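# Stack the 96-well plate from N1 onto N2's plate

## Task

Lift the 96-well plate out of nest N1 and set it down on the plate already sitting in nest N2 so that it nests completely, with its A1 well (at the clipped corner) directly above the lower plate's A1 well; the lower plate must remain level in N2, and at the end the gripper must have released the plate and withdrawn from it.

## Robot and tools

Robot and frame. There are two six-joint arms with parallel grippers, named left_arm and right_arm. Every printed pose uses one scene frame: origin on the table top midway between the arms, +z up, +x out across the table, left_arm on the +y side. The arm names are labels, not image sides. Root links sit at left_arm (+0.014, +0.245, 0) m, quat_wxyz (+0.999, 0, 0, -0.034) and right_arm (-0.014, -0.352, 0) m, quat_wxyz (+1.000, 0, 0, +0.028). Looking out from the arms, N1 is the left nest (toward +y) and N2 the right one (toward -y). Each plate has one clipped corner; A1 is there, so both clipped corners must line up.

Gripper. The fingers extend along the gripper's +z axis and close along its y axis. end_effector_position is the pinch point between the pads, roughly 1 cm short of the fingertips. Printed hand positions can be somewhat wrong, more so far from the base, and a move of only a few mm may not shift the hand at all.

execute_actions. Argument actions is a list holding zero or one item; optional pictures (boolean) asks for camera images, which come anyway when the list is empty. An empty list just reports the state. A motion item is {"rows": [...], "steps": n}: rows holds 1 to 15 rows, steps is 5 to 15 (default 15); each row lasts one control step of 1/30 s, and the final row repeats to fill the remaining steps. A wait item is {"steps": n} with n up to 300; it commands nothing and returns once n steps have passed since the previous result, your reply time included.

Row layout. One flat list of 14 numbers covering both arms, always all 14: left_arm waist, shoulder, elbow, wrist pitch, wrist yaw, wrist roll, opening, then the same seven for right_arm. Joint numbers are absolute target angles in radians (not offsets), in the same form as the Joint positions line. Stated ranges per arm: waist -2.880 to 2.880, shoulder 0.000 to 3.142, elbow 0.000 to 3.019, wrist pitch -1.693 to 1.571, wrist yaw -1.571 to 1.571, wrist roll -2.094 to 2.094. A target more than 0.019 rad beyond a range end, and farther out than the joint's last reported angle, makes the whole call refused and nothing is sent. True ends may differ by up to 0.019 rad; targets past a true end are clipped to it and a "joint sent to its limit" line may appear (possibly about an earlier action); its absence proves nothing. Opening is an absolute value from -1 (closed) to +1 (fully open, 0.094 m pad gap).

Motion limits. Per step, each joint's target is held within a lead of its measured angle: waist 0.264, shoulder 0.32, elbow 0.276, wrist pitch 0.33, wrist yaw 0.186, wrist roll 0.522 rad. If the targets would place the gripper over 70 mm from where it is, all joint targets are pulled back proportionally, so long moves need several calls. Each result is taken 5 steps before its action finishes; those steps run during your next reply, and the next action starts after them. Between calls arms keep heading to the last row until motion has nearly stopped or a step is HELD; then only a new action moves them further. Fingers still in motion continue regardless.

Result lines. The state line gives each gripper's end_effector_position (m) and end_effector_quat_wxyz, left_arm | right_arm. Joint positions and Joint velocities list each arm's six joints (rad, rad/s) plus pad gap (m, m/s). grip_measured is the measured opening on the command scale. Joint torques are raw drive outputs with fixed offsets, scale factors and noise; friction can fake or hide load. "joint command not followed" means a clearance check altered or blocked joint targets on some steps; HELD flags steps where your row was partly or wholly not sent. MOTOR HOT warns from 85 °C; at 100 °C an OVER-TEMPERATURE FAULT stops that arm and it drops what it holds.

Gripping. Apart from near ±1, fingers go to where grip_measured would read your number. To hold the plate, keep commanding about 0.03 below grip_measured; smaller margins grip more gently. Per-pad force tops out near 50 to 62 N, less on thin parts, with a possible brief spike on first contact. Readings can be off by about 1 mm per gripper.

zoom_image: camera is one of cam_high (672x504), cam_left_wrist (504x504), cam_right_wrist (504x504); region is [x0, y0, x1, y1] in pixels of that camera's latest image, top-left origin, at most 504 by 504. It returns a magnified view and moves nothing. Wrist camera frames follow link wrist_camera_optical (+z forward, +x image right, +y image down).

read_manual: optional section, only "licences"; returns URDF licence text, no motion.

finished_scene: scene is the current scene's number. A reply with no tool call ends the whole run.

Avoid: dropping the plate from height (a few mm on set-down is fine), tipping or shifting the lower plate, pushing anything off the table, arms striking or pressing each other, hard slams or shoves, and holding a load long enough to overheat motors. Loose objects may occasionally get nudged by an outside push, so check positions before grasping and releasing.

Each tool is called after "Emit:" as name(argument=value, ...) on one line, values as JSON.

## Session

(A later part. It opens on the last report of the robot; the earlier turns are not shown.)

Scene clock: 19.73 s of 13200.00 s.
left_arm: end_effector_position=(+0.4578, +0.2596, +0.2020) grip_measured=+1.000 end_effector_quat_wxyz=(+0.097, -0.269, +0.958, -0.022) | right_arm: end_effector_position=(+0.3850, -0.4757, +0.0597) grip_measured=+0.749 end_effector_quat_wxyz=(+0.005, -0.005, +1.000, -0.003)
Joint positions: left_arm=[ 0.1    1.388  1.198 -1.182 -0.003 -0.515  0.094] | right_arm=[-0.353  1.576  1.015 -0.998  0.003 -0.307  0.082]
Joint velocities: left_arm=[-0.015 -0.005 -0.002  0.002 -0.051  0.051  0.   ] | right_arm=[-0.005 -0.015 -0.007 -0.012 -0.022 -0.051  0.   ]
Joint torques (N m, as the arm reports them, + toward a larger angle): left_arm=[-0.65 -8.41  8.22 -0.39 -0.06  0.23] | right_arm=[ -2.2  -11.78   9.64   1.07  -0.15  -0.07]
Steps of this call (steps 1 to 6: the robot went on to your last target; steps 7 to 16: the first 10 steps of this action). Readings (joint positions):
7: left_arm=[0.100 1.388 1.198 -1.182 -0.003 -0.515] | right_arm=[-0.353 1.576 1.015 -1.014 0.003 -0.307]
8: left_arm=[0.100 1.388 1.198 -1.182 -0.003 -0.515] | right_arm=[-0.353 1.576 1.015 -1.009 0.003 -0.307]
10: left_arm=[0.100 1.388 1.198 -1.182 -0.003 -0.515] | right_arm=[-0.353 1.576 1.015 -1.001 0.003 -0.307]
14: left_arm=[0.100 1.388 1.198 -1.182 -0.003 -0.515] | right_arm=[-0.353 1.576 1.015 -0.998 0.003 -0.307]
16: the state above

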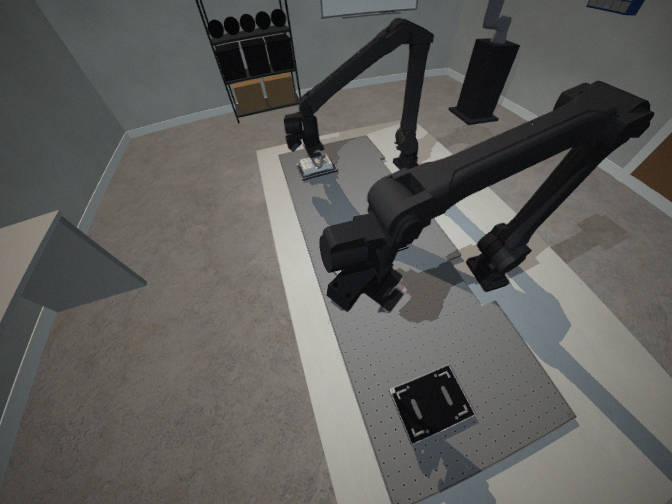

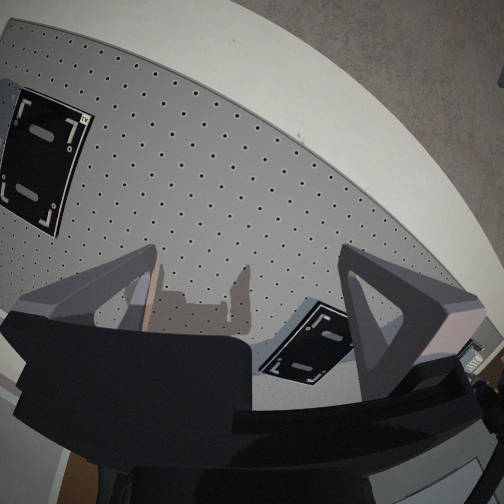

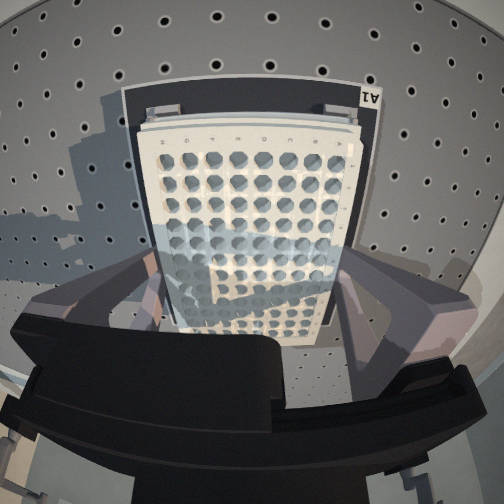

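Emit:
execute_actions(actions=[{"rows":[[0.1,1.4,1.2,-1.2,0,-0.5,1,-0.364,1.575,1.03,-0.985,0,-0.333,0.7]]}], pictures=true)

Emit:
zoom_image(camera="cam_right_wrist", region=[100,50,400,350])

Emit:
zoom_image(camera="cam_high", region=[285,135,345,190])

Scene clock: 20.33 s of 13200.00 s.
left_arm: end_effector_position=(+0.4578, +0.2596, +0.2020) grip_measured=+1.000 end_effector_quat_wxyz=(+0.097, -0.269, +0.958, -0.022) | right_arm: end_effector_position=(+0.3854, -0.4768, +0.0597) grip_measured=+0.749 end_effector_quat_wxyz=(+0.006, -0.010, +1.000, -0.004)
Joint positions: left_arm=[ 0.1    1.388  1.198 -1.182 -0.003 -0.515  0.094] | right_arm=[-0.356  1.576  1.015 -0.995  0.003 -0.319  0.082]
Joint velocities: left_arm=[ 0.005  0.005 -0.012  0.007 -0.007  0.037  0.   ] | right_arm=[-0.015  0.005 -0.017  0.012 -0.081 -0.037 -0.001]
Joint torques (N m, as the arm reports them, + toward a larger angle): left_arm=[-0.67 -8.35  8.23 -0.39 -0.06  0.22] | right_arm=[ -3.42 -12.67   9.66   0.97  -0.16  -0.08]
Steps of this call (steps 1 to 5: the last 5 steps of your previous action; steps 6 to 8: the robot went on to your last target; steps 9 to 18: the first 10 steps of this action). Readings (joint positions):
9: left_arm=[0.100 1.388 1.198 -1.182 -0.003 -0.515] | right_arm=[-0.354 1.576 1.015 -0.998 0.003 -0.309]
10: left_arm=[0.100 1.388 1.198 -1.182 -0.003 -0.515] | right_arm=[-0.354 1.576 1.015 -0.998 0.003 -0.311]
12: left_arm=[0.100 1.388 1.198 -1.182 -0.003 -0.515] | right_arm=[-0.354 1.576 1.015 -0.998 0.003 -0.314]
16: left_arm=[0.100 1.388 1.198 -1.182 -0.003 -0.515] | right_arm=[-0.355 1.576 1.015 -0.996 0.003 -0.318]
18: the state above

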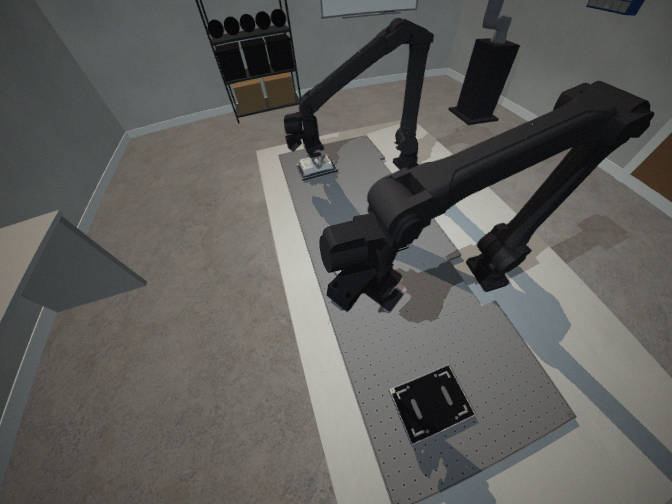

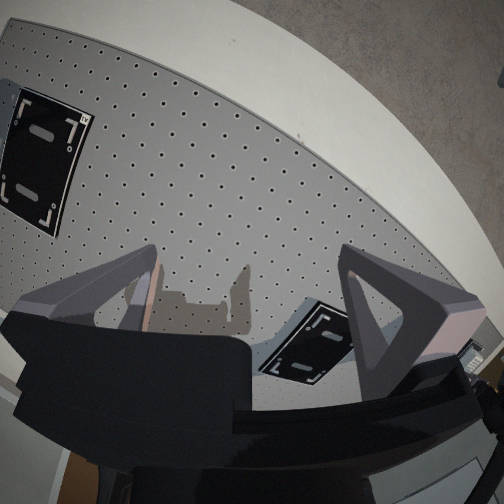

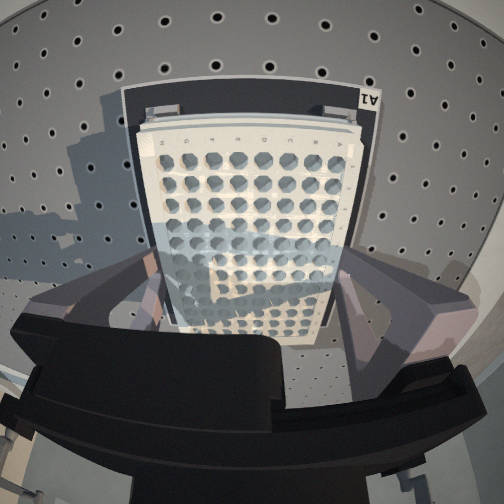

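Region (100, 50, 400, 350) of cam_right_wrist's 504x504 image, scaled by 1.680, with more detail than that image has.

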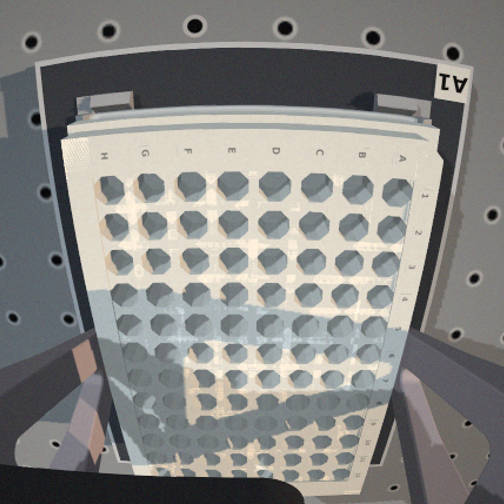

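Region (285, 135, 345, 190) of cam_high's 672x504 image, scaled by 8.400, with more detail than that image has; it fills the top 462 rows of this view, and the rest is white.

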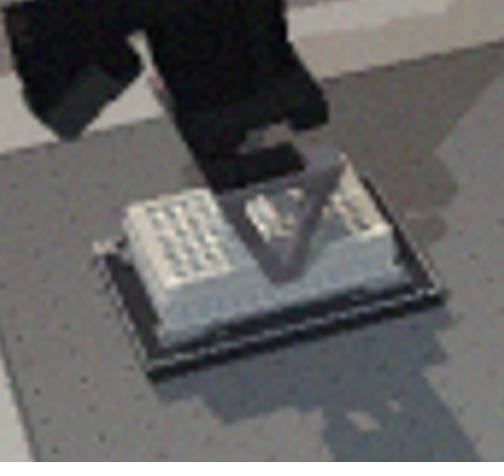

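Emit:
execute_actions(actions=[{"rows":[[0.1,1.4,1.2,-1.2,0,-0.5,1,-0.357,1.605,1.03,-0.99,0,-0.322,0.7]]}])

Emit:
execute_actions(actions=[{"rows":[[0.1,1.4,1.2,-1.2,0,-0.5,1,-0.357,1.625,1.03,-0.99,0,-0.322,0.7]]}], pictures=true)

Emit:
zoom_image(camera="cam_right_wrist", region=[100,50,400,350])

Scene clock: 20.83 s of 13200.00 s.
left_arm: end_effector_position=(+0.4578, +0.2596, +0.2020) grip_measured=+1.000 end_effector_quat_wxyz=(+0.097, -0.269, +0.958, -0.022) | right_arm: end_effector_position=(+0.3850, -0.4767, +0.0578) grip_measured=+0.749 end_effector_quat_wxyz=(+0.004, -0.011, +1.000, -0.003)
Joint positions: left_arm=[ 0.1    1.388  1.198 -1.182 -0.003 -0.515  0.094] | right_arm=[-0.356  1.581  1.015 -0.995  0.003 -0.321  0.082]
Joint velocities: left_arm=[-0.005 -0.005  0.007 -0.002  0.037 -0.007  0.   ] | right_arm=[-0.005 -0.005 -0.012  0.007 -0.007 -0.022  0.001]
Joint torques (N m, as the arm reports them, + toward a larger angle): left_arm=[-0.7  -8.42  8.23 -0.37 -0.05  0.23] | right_arm=[ -2.36 -10.26   9.55   0.78  -0.15   0.01]
Steps of this call (steps 1 to 5: the last 5 steps of your previous action; steps 6 to 15: the first 10 steps of this action). Readings (joint positions):
6: left_arm=[0.100 1.388 1.198 -1.182 -0.003 -0.515] | right_arm=[-0.356 1.577 1.015 -0.995 0.003 -0.321]
7: left_arm=[0.100 1.388 1.198 -1.182 -0.003 -0.515] | right_arm=[-0.356 1.578 1.015 -0.995 0.003 -0.321]
9: left_arm=[0.100 1.388 1.198 -1.182 -0.003 -0.515] | right_arm=[-0.356 1.581 1.015 -0.995 0.003 -0.321]
13: left_arm=[0.100 1.388 1.198 -1.182 -0.003 -0.515] | right_arm=[-0.356 1.581 1.015 -0.995 0.003 -0.321]
15: the state above

Scene clock: 21.33 s of 13200.00 s.
left_arm: end_effector_position=(+0.4578, +0.2596, +0.2020) grip_measured=+1.000 end_effector_quat_wxyz=(+0.097, -0.269, +0.958, -0.022) | right_arm: end_effector_position=(+0.3850, -0.4767, +0.0573) grip_measured=+0.749 end_effector_quat_wxyz=(+0.003, -0.011, +1.000, -0.003)
Joint positions: left_arm=[ 0.1    1.388  1.198 -1.182 -0.003 -0.515  0.094] | right_arm=[-0.356  1.582  1.015 -0.995  0.003 -0.321  0.082]
Joint velocities: left_arm=[-0.005 -0.005 -0.017 -0.007 -0.037 -0.007  0.   ] | right_arm=[-0.005  0.005  0.002 -0.002 -0.037 -0.081 -0.001]
Joint torques (N m, as the arm reports them, + toward a larger angle): left_arm=[-0.66 -8.4   8.22 -0.37 -0.05  0.22] | right_arm=[-3.08 -8.92  9.62  0.64 -0.15  0.01]
Steps of this call (steps 1 to 5: the last 5 steps of your previous action; steps 6 to 15: the first 10 steps of this action). Readings (joint positions):
6: left_arm=[0.100 1.388 1.198 -1.182 -0.003 -0.515] | right_arm=[-0.356 1.582 1.015 -0.995 0.003 -0.321]
7: left_arm=[0.100 1.388 1.198 -1.182 -0.003 -0.515] | right_arm=[-0.356 1.582 1.015 -0.995 0.003 -0.321]
9: left_arm=[0.100 1.388 1.198 -1.182 -0.003 -0.515] | right_arm=[-0.356 1.582 1.015 -0.995 0.003 -0.321]
13: left_arm=[0.100 1.388 1.198 -1.182 -0.003 -0.515] | right_arm=[-0.356 1.582 1.015 -0.995 0.003 -0.321]
15: the state above

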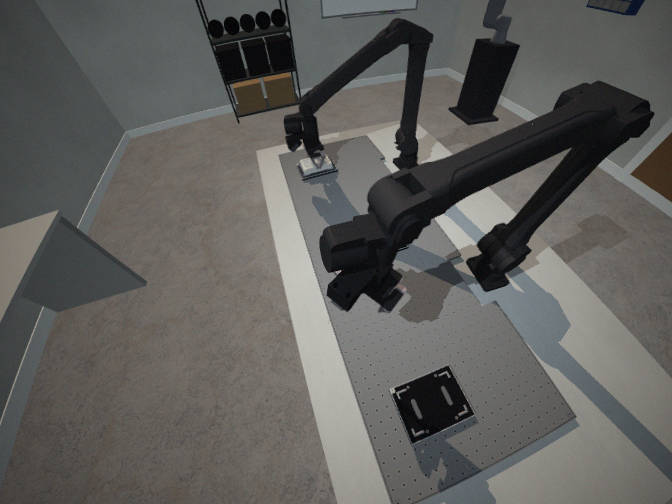

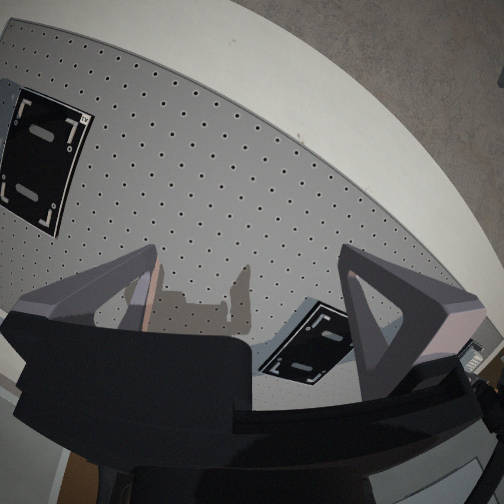

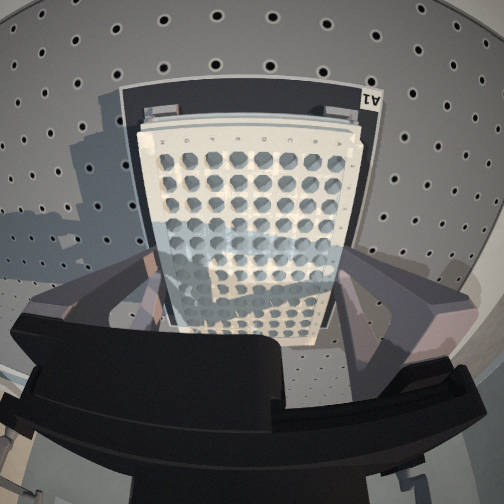

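Region (100, 50, 400, 350) of cam_right_wrist's 504x504 image, scaled by 1.680, with more detail than that image has.

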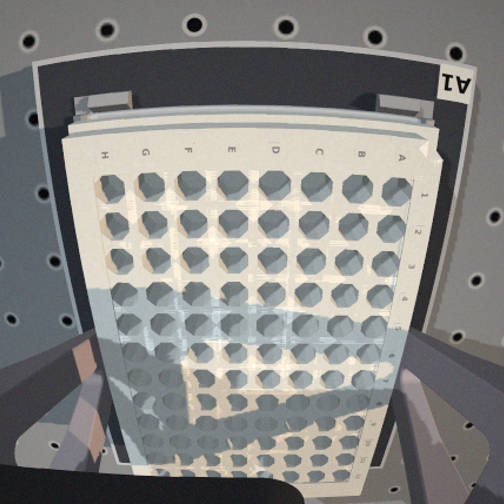

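Emit:
execute_actions(actions=[{"rows":[[0.1,1.4,1.2,-1.2,0,-0.5,1,-0.357,1.607,1.03,-1.025,0,-0.322,0.7]],"steps":12}])

Emit:
execute_actions(actions=[{"rows":[[0.1,1.4,1.2,-1.2,0,-0.5,1,-0.357,1.607,1.03,-0.965,0,-0.322,0.7]],"steps":12}])

Emit:
execute_actions(actions=[{"rows":[[0.1,1.4,1.2,-1.2,0,-0.5,1,-0.377,1.607,1.03,-0.995,0,-0.322,0.7]],"steps":12}])

Emit:
execute_actions(actions=[{"rows":[[0.1,1.4,1.2,-1.2,0,-0.5,1,-0.335,1.607,1.03,-0.995,0,-0.322,0.7]],"steps":12}])

Scene clock: 21.77 s of 13200.00 s.
left_arm: end_effector_position=(+0.4578, +0.2596, +0.2020) grip_measured=+1.000 end_effector_quat_wxyz=(+0.097, -0.269, +0.958, -0.022) | right_arm: end_effector_position=(+0.3836, -0.4762, +0.0576) grip_measured=+0.749 end_effector_quat_wxyz=(+0.000, -0.011, +1.000, -0.002)
Joint positions: left_arm=[ 0.1    1.388  1.198 -1.182 -0.003 -0.515  0.094] | right_arm=[-0.356  1.582  1.015 -1.003  0.003 -0.321  0.082]
Joint velocities: left_arm=[-0.015  0.005 -0.012  0.012 -0.007  0.066  0.   ] | right_arm=[-0.015 -0.005  0.002  0.017 -0.022 -0.022  0.001]
Joint torques (N m, as the arm reports them, + toward a larger angle): left_arm=[-0.68 -8.4   8.22 -0.37 -0.06  0.22] | right_arm=[ -2.21 -10.33   9.54  -0.32  -0.16   0.03]
Steps of this call (steps 1 to 5: the last 5 steps of your previous action; step 6: the robot went on to your last target; steps 7 to 13: the first 7 steps of this action). Readings (joint positions):
7: left_arm=[0.100 1.388 1.198 -1.182 -0.003 -0.515] | right_arm=[-0.356 1.582 1.015 -0.999 0.003 -0.321]
8: left_arm=[0.100 1.388 1.198 -1.182 -0.003 -0.515] | right_arm=[-0.356 1.582 1.015 -1.001 0.003 -0.321]
10: left_arm=[0.100 1.388 1.198 -1.182 -0.003 -0.515] | right_arm=[-0.356 1.582 1.015 -1.003 0.003 -0.321]
13: the state above

Scene clock: 22.17 s of 13200.00 s.
left_arm: end_effector_position=(+0.4578, +0.2596, +0.2020) grip_measured=+1.000 end_effector_quat_wxyz=(+0.097, -0.269, +0.958, -0.022) | right_arm: end_effector_position=(+0.3854, -0.4768, +0.0576) grip_measured=+0.749 end_effector_quat_wxyz=(+0.004, -0.011, +1.000, -0.003)
Joint positions: left_arm=[ 0.1    1.388  1.198 -1.182 -0.003 -0.515  0.094] | right_arm=[-0.356  1.582  1.015 -0.995  0.003 -0.321  0.082]
Joint velocities: left_arm=[ 0.005 -0.015  0.002 -0.022  0.022  0.066  0.   ] | right_arm=[ 0.005 -0.024 -0.012 -0.002 -0.007  0.095  0.   ]
Joint torques (N m, as the arm reports them, + toward a larger angle): left_arm=[-0.66 -8.39  8.22 -0.39 -0.05  0.23] | right_arm=[ -2.27 -10.55   9.52   1.73  -0.17   0.01]
Steps of this call (steps 1 to 5: the last 5 steps of your previous action; steps 6 to 12: the first 7 steps of this action). Readings (joint positions):
6: left_arm=[0.100 1.388 1.198 -1.182 -0.003 -0.515] | right_arm=[-0.356 1.582 1.015 -0.997 0.003 -0.321]
7: left_arm=[0.100 1.388 1.198 -1.182 -0.003 -0.515] | right_arm=[-0.356 1.582 1.015 -0.995 0.003 -0.321]
9: left_arm=[0.100 1.388 1.198 -1.182 -0.003 -0.515] | right_arm=[-0.356 1.582 1.015 -0.995 0.003 -0.321]
12: the state above

Scene clock: 22.57 s of 13200.00 s.
left_arm: end_effector_position=(+0.4578, +0.2596, +0.2020) grip_measured=+1.000 end_effector_quat_wxyz=(+0.097, -0.269, +0.958, -0.022) | right_arm: end_effector_position=(+0.3850, -0.4771, +0.0576) grip_measured=+0.749 end_effector_quat_wxyz=(+0.004, -0.010, +1.000, -0.001)
Joint positions: left_arm=[ 0.1    1.388  1.198 -1.182 -0.003 -0.515  0.094] | right_arm=[-0.358  1.582  1.015 -0.996 -0.    -0.321  0.082]
Joint velocities: left_arm=[ 0.005 -0.005 -0.002 -0.002 -0.007 -0.051  0.   ] | right_arm=[-0.005 -0.024  0.007 -0.002 -0.037 -0.051 -0.   ]
Joint torques (N m, as the arm reports them, + toward a larger angle): left_arm=[-0.58 -8.38  8.23 -0.37 -0.05  0.23] | right_arm=[ -3.28 -10.64   9.53   0.52  -0.04   0.02]
Steps of this call (steps 1 to 5: the last 5 steps of your previous action; steps 6 to 12: the first 7 steps of this action). Readings (joint positions):
6: left_arm=[0.100 1.388 1.198 -1.182 -0.003 -0.515] | right_arm=[-0.356 1.582 1.015 -0.996 0.003 -0.321]
7: left_arm=[0.100 1.388 1.198 -1.182 -0.003 -0.515] | right_arm=[-0.358 1.582 1.015 -0.996 0.001 -0.321]
9: left_arm=[0.100 1.388 1.198 -1.182 -0.003 -0.515] | right_arm=[-0.358 1.582 1.015 -0.996 -0.000 -0.321]
12: the state above

Scene clock: 22.97 s of 13200.00 s.
left_arm: end_effector_position=(+0.4578, +0.2596, +0.2020) grip_measured=+1.000 end_effector_quat_wxyz=(+0.097, -0.269, +0.958, -0.022) | right_arm: end_effector_position=(+0.3852, -0.4763, +0.0576) grip_measured=+0.749 end_effector_quat_wxyz=(+0.002, -0.012, +1.000, -0.006)
Joint positions: left_arm=[ 0.1    1.388  1.198 -1.182 -0.003 -0.515  0.094] | right_arm=[-0.352  1.582  1.015 -0.996  0.009 -0.321  0.082]
Joint velocities: left_arm=[ 0.005 -0.024 -0.012  0.002  0.022 -0.022  0.   ] | right_arm=[ 0.005 -0.005  0.007  0.002  0.007 -0.007 -0.   ]
Joint torques (N m, as the arm reports them, + toward a larger angle): left_arm=[-0.62 -8.37  8.21 -0.36 -0.06  0.22] | right_arm=[ -1.14 -10.87   9.51   0.47  -0.41   0.02]
Steps of this call (steps 1 to 5: the last 5 steps of your previous action; steps 6 to 12: the first 7 steps of this action). Readings (joint positions):
6: left_arm=[0.100 1.388 1.198 -1.182 -0.003 -0.515] | right_arm=[-0.356 1.582 1.015 -0.996 0.001 -0.321]
7: left_arm=[0.100 1.388 1.198 -1.182 -0.003 -0.515] | right_arm=[-0.355 1.582 1.015 -0.996 0.005 -0.321]
9: left_arm=[0.100 1.388 1.198 -1.182 -0.003 -0.515] | right_arm=[-0.352 1.582 1.015 -0.996 0.009 -0.321]
12: the state above

The plate is captured in all four directions, so I'm releasing it and moving away.

Emit:
execute_actions(actions=[{"rows":[[0.1,1.4,1.2,-1.2,0,-0.5,1,-0.36,1.582,1.03,-1,0,-0.322,0.7],[0.1,1.4,1.2,-1.2,0,-0.5,1,-0.36,1.582,1.03,-1,0,-0.322,0.7],[0.1,1.4,1.2,-1.2,0,-0.5,1,-0.36,1.582,1.03,-1,0,-0.322,1]],"steps":8}])

Emit:
execute_actions(actions=[{"rows":[[0.1,1.4,1.2,-1.2,0,-0.5,1,-0.36,1.47,1.03,-1.02,0,-0.322,1]]}], pictures=true)

Emit:
execute_actions(actions=[{"rows":[[0.1,1.4,1.2,-1.2,0,-0.5,1,-0.36,1.0,0.9,-1.2,0,-0.322,1]]}])

Emit:
execute_actions(actions=[{"steps":12}], pictures=true)

Emit:
zoom_image(camera="cam_high", region=[285,135,345,190])

Scene clock: 23.40 s of 13200.00 s.
left_arm: end_effector_position=(+0.4578, +0.2596, +0.2020) grip_measured=+1.000 end_effector_quat_wxyz=(+0.097, -0.269, +0.958, -0.022) | right_arm: end_effector_position=(+0.3852, -0.4764, +0.0576) grip_measured=+0.907 end_effector_quat_wxyz=(+0.003, -0.012, +1.000, -0.004)
Joint positions: left_arm=[ 0.1    1.388  1.198 -1.182 -0.003 -0.515  0.094] | right_arm=[-0.353  1.582  1.015 -0.996  0.007 -0.321  0.09 ]
Joint velocities: left_arm=[-0.005 -0.005  0.007 -0.017 -0.007  0.022  0.   ] | right_arm=[-0.005 -0.015  0.002 -0.022 -0.095 -0.081  0.194]
Joint torques (N m, as the arm reports them, + toward a larger angle): left_arm=[-0.71 -8.41  8.22 -0.38 -0.05  0.22] | right_arm=[ -2.71 -12.88   9.53   0.34  -0.16   0.02]
Steps of this call (steps 1 to 5: the last 5 steps of your previous action; steps 6 to 10: the robot went on to your last target; steps 11 to 13: the first 3 steps of this action). Readings (joint positions):
11: left_arm=[0.100 1.388 1.198 -1.182 -0.003 -0.515] | right_arm=[-0.353 1.582 1.015 -0.996 0.009 -0.321]
12: left_arm=[0.100 1.388 1.198 -1.182 -0.003 -0.515] | right_arm=[-0.353 1.582 1.015 -0.996 0.008 -0.321]
13: the state above

Scene clock: 23.90 s of 13200.00 s.
left_arm: end_effector_position=(+0.4578, +0.2596, +0.2020) grip_measured=+1.000 end_effector_quat_wxyz=(+0.097, -0.269, +0.958, -0.022) | right_arm: end_effector_position=(+0.3867, -0.4762, +0.1012) grip_measured=+1.000 end_effector_quat_wxyz=(+0.049, -0.012, +0.999, -0.017)
Joint positions: left_arm=[ 0.1    1.388  1.198 -1.182 -0.003 -0.515  0.094] | right_arm=[-0.353  1.47   1.014 -1.011  0.003 -0.321  0.094]
Joint velocities: left_arm=[-0.005  0.005 -0.022 -0.002  0.037 -0.066  0.   ] | right_arm=[-0.005 -0.005 -0.042 -0.007 -0.066 -0.022  0.   ]
Joint torques (N m, as the arm reports them, + toward a larger angle): left_arm=[-0.6  -8.38  8.23 -0.37 -0.05  0.23] | right_arm=[ -2.9  -11.45  10.38   0.34  -0.18   0.01]
Steps of this call (steps 1 to 5: the last 5 steps of your previous action; steps 6 to 15: the first 10 steps of this action). Readings (joint positions):
6: left_arm=[0.100 1.388 1.198 -1.182 -0.003 -0.515] | right_arm=[-0.353 1.577 1.015 -0.999 0.003 -0.321]
7: left_arm=[0.100 1.388 1.198 -1.182 -0.003 -0.515] | right_arm=[-0.353 1.567 1.014 -1.005 0.003 -0.321]
9: left_arm=[0.100 1.388 1.198 -1.182 -0.003 -0.515] | right_arm=[-0.353 1.535 1.014 -1.011 0.003 -0.321]
13: left_arm=[0.100 1.388 1.198 -1.182 -0.003 -0.515] | right_arm=[-0.353 1.478 1.014 -1.011 0.003 -0.321]
15: the state above

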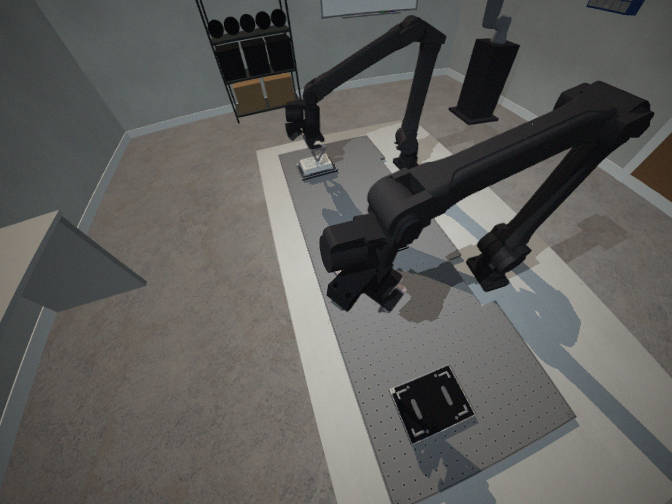

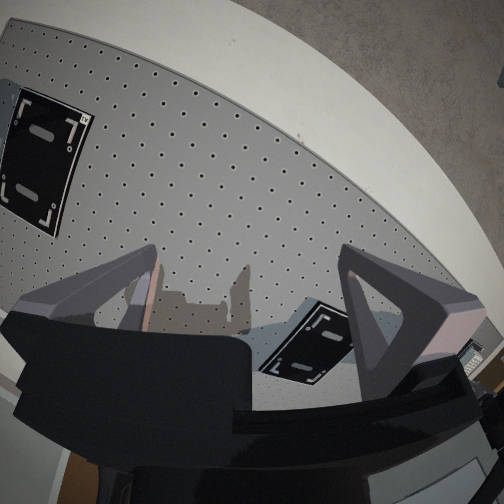

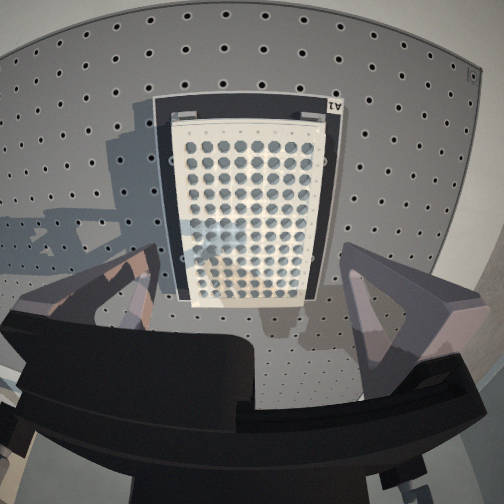

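Scene clock: 24.40 s of 13200.00 s.
left_arm: end_effector_position=(+0.4578, +0.2596, +0.2020) grip_measured=+1.000 end_effector_quat_wxyz=(+0.097, -0.269, +0.958, -0.022) | right_arm: end_effector_position=(+0.2905, -0.4467, +0.2095) grip_measured=+1.000 end_effector_quat_wxyz=(+0.134, -0.011, +0.990, -0.044)
Joint positions: left_arm=[ 0.1    1.388  1.198 -1.182 -0.003 -0.515  0.094] | right_arm=[-0.353  0.989  0.888 -1.187  0.003 -0.321  0.094]
Joint velocities: left_arm=[-0.005  0.005  0.002 -0.002 -0.037  0.007  0.   ] | right_arm=[-0.005 -1.158  0.012 -0.061 -0.022 -0.007  0.   ]
Joint torques (N m, as the arm reports them, + toward a larger angle): left_arm=[-0.66 -8.36  8.22 -0.35 -0.06  0.22] | right_arm=[-2.77  2.34 11.18  0.71 -0.17  0.01]
Steps of this call (steps 1 to 5: the last 5 steps of your previous action; steps 6 to 15: the first 10 steps of this action). Readings (joint positions):
6: left_arm=[0.100 1.388 1.198 -1.182 -0.003 -0.515] | right_arm=[-0.353 1.459 1.005 -1.027 0.003 -0.321]
7: left_arm=[0.100 1.388 1.198 -1.182 -0.003 -0.515] | right_arm=[-0.353 1.431 0.983 -1.055 0.003 -0.321]
9: left_arm=[0.100 1.388 1.198 -1.182 -0.003 -0.515] | right_arm=[-0.353 1.337 0.928 -1.113 0.003 -0.321]
13: left_arm=[0.100 1.388 1.198 -1.182 -0.003 -0.515] | right_arm=[-0.353 1.091 0.886 -1.180 0.003 -0.321]
15: the state above

Scene clock: 24.80 s of 13200.00 s.
left_arm: end_effector_position=(+0.4578, +0.2596, +0.2020) grip_measured=+1.000 end_effector_quat_wxyz=(+0.097, -0.269, +0.958, -0.022) | right_arm: end_effector_position=(+0.2899, -0.4465, +0.2071) grip_measured=+1.000 end_effector_quat_wxyz=(+0.127, -0.011, +0.991, -0.042)
Joint positions: left_arm=[ 0.1    1.388  1.198 -1.182 -0.003 -0.515  0.094] | right_arm=[-0.353  0.997  0.889 -1.194  0.003 -0.321  0.094]
Joint velocities: left_arm=[-0.005 -0.015  0.002  0.002  0.037 -0.007  0.   ] | right_arm=[-0.015 -0.005  0.002  0.002 -0.007 -0.007  0.   ]
Joint torques (N m, as the arm reports them, + toward a larger angle): left_arm=[-0.7  -8.39  8.21 -0.37 -0.06  0.22] | right_arm=[-2.78 -5.01 11.21  0.67 -0.14  0.01]
Kept back: nothing.
Steps of this call (steps 1 to 5: the last 5 steps of your previous action; steps 6 to 12: the robot went on to your last target). Readings (joint positions):
1: left_arm=[0.100 1.388 1.198 -1.182 -0.003 -0.515] | right_arm=[-0.353 0.958 0.889 -1.190 0.003 -0.321]
2: left_arm=[0.100 1.388 1.198 -1.182 -0.003 -0.515] | right_arm=[-0.353 0.942 0.889 -1.191 0.003 -0.321]
4: left_arm=[0.100 1.388 1.198 -1.182 -0.003 -0.515] | right_arm=[-0.353 0.944 0.889 -1.193 0.003 -0.321]
8: left_arm=[0.100 1.388 1.198 -1.182 -0.003 -0.515] | right_arm=[-0.353 0.985 0.889 -1.194 0.003 -0.321]
12: the state above

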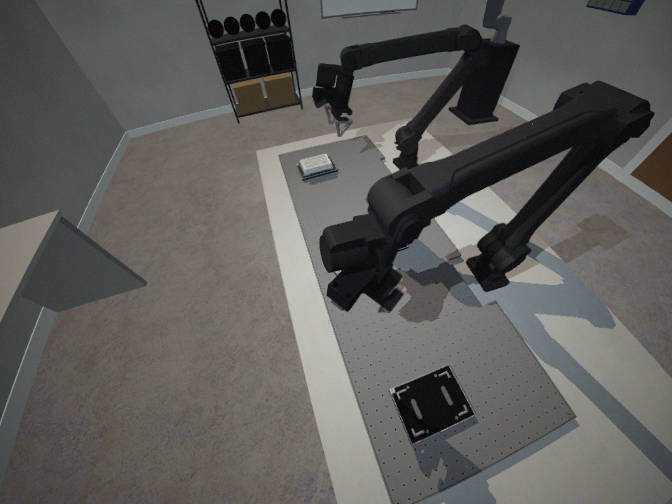

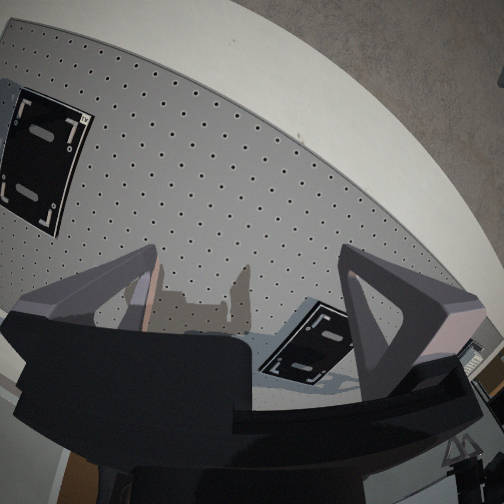

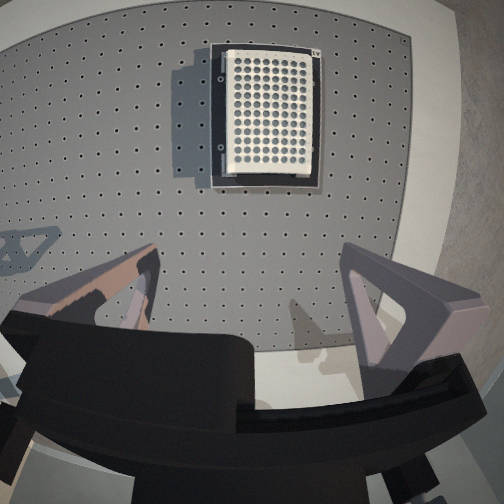

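Region (285, 135, 345, 190) of cam_high's 672x504 image, scaled by 8.400, with more detail than that image has; it fills the top 462 rows of this view, and the rest is white.

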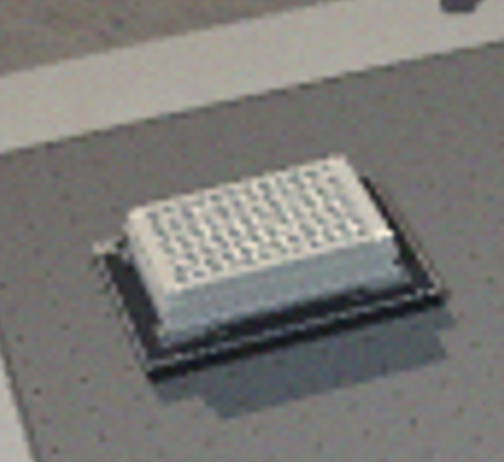

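Emit:
finished_scene(scene=1)

The scene is finished: the task was done.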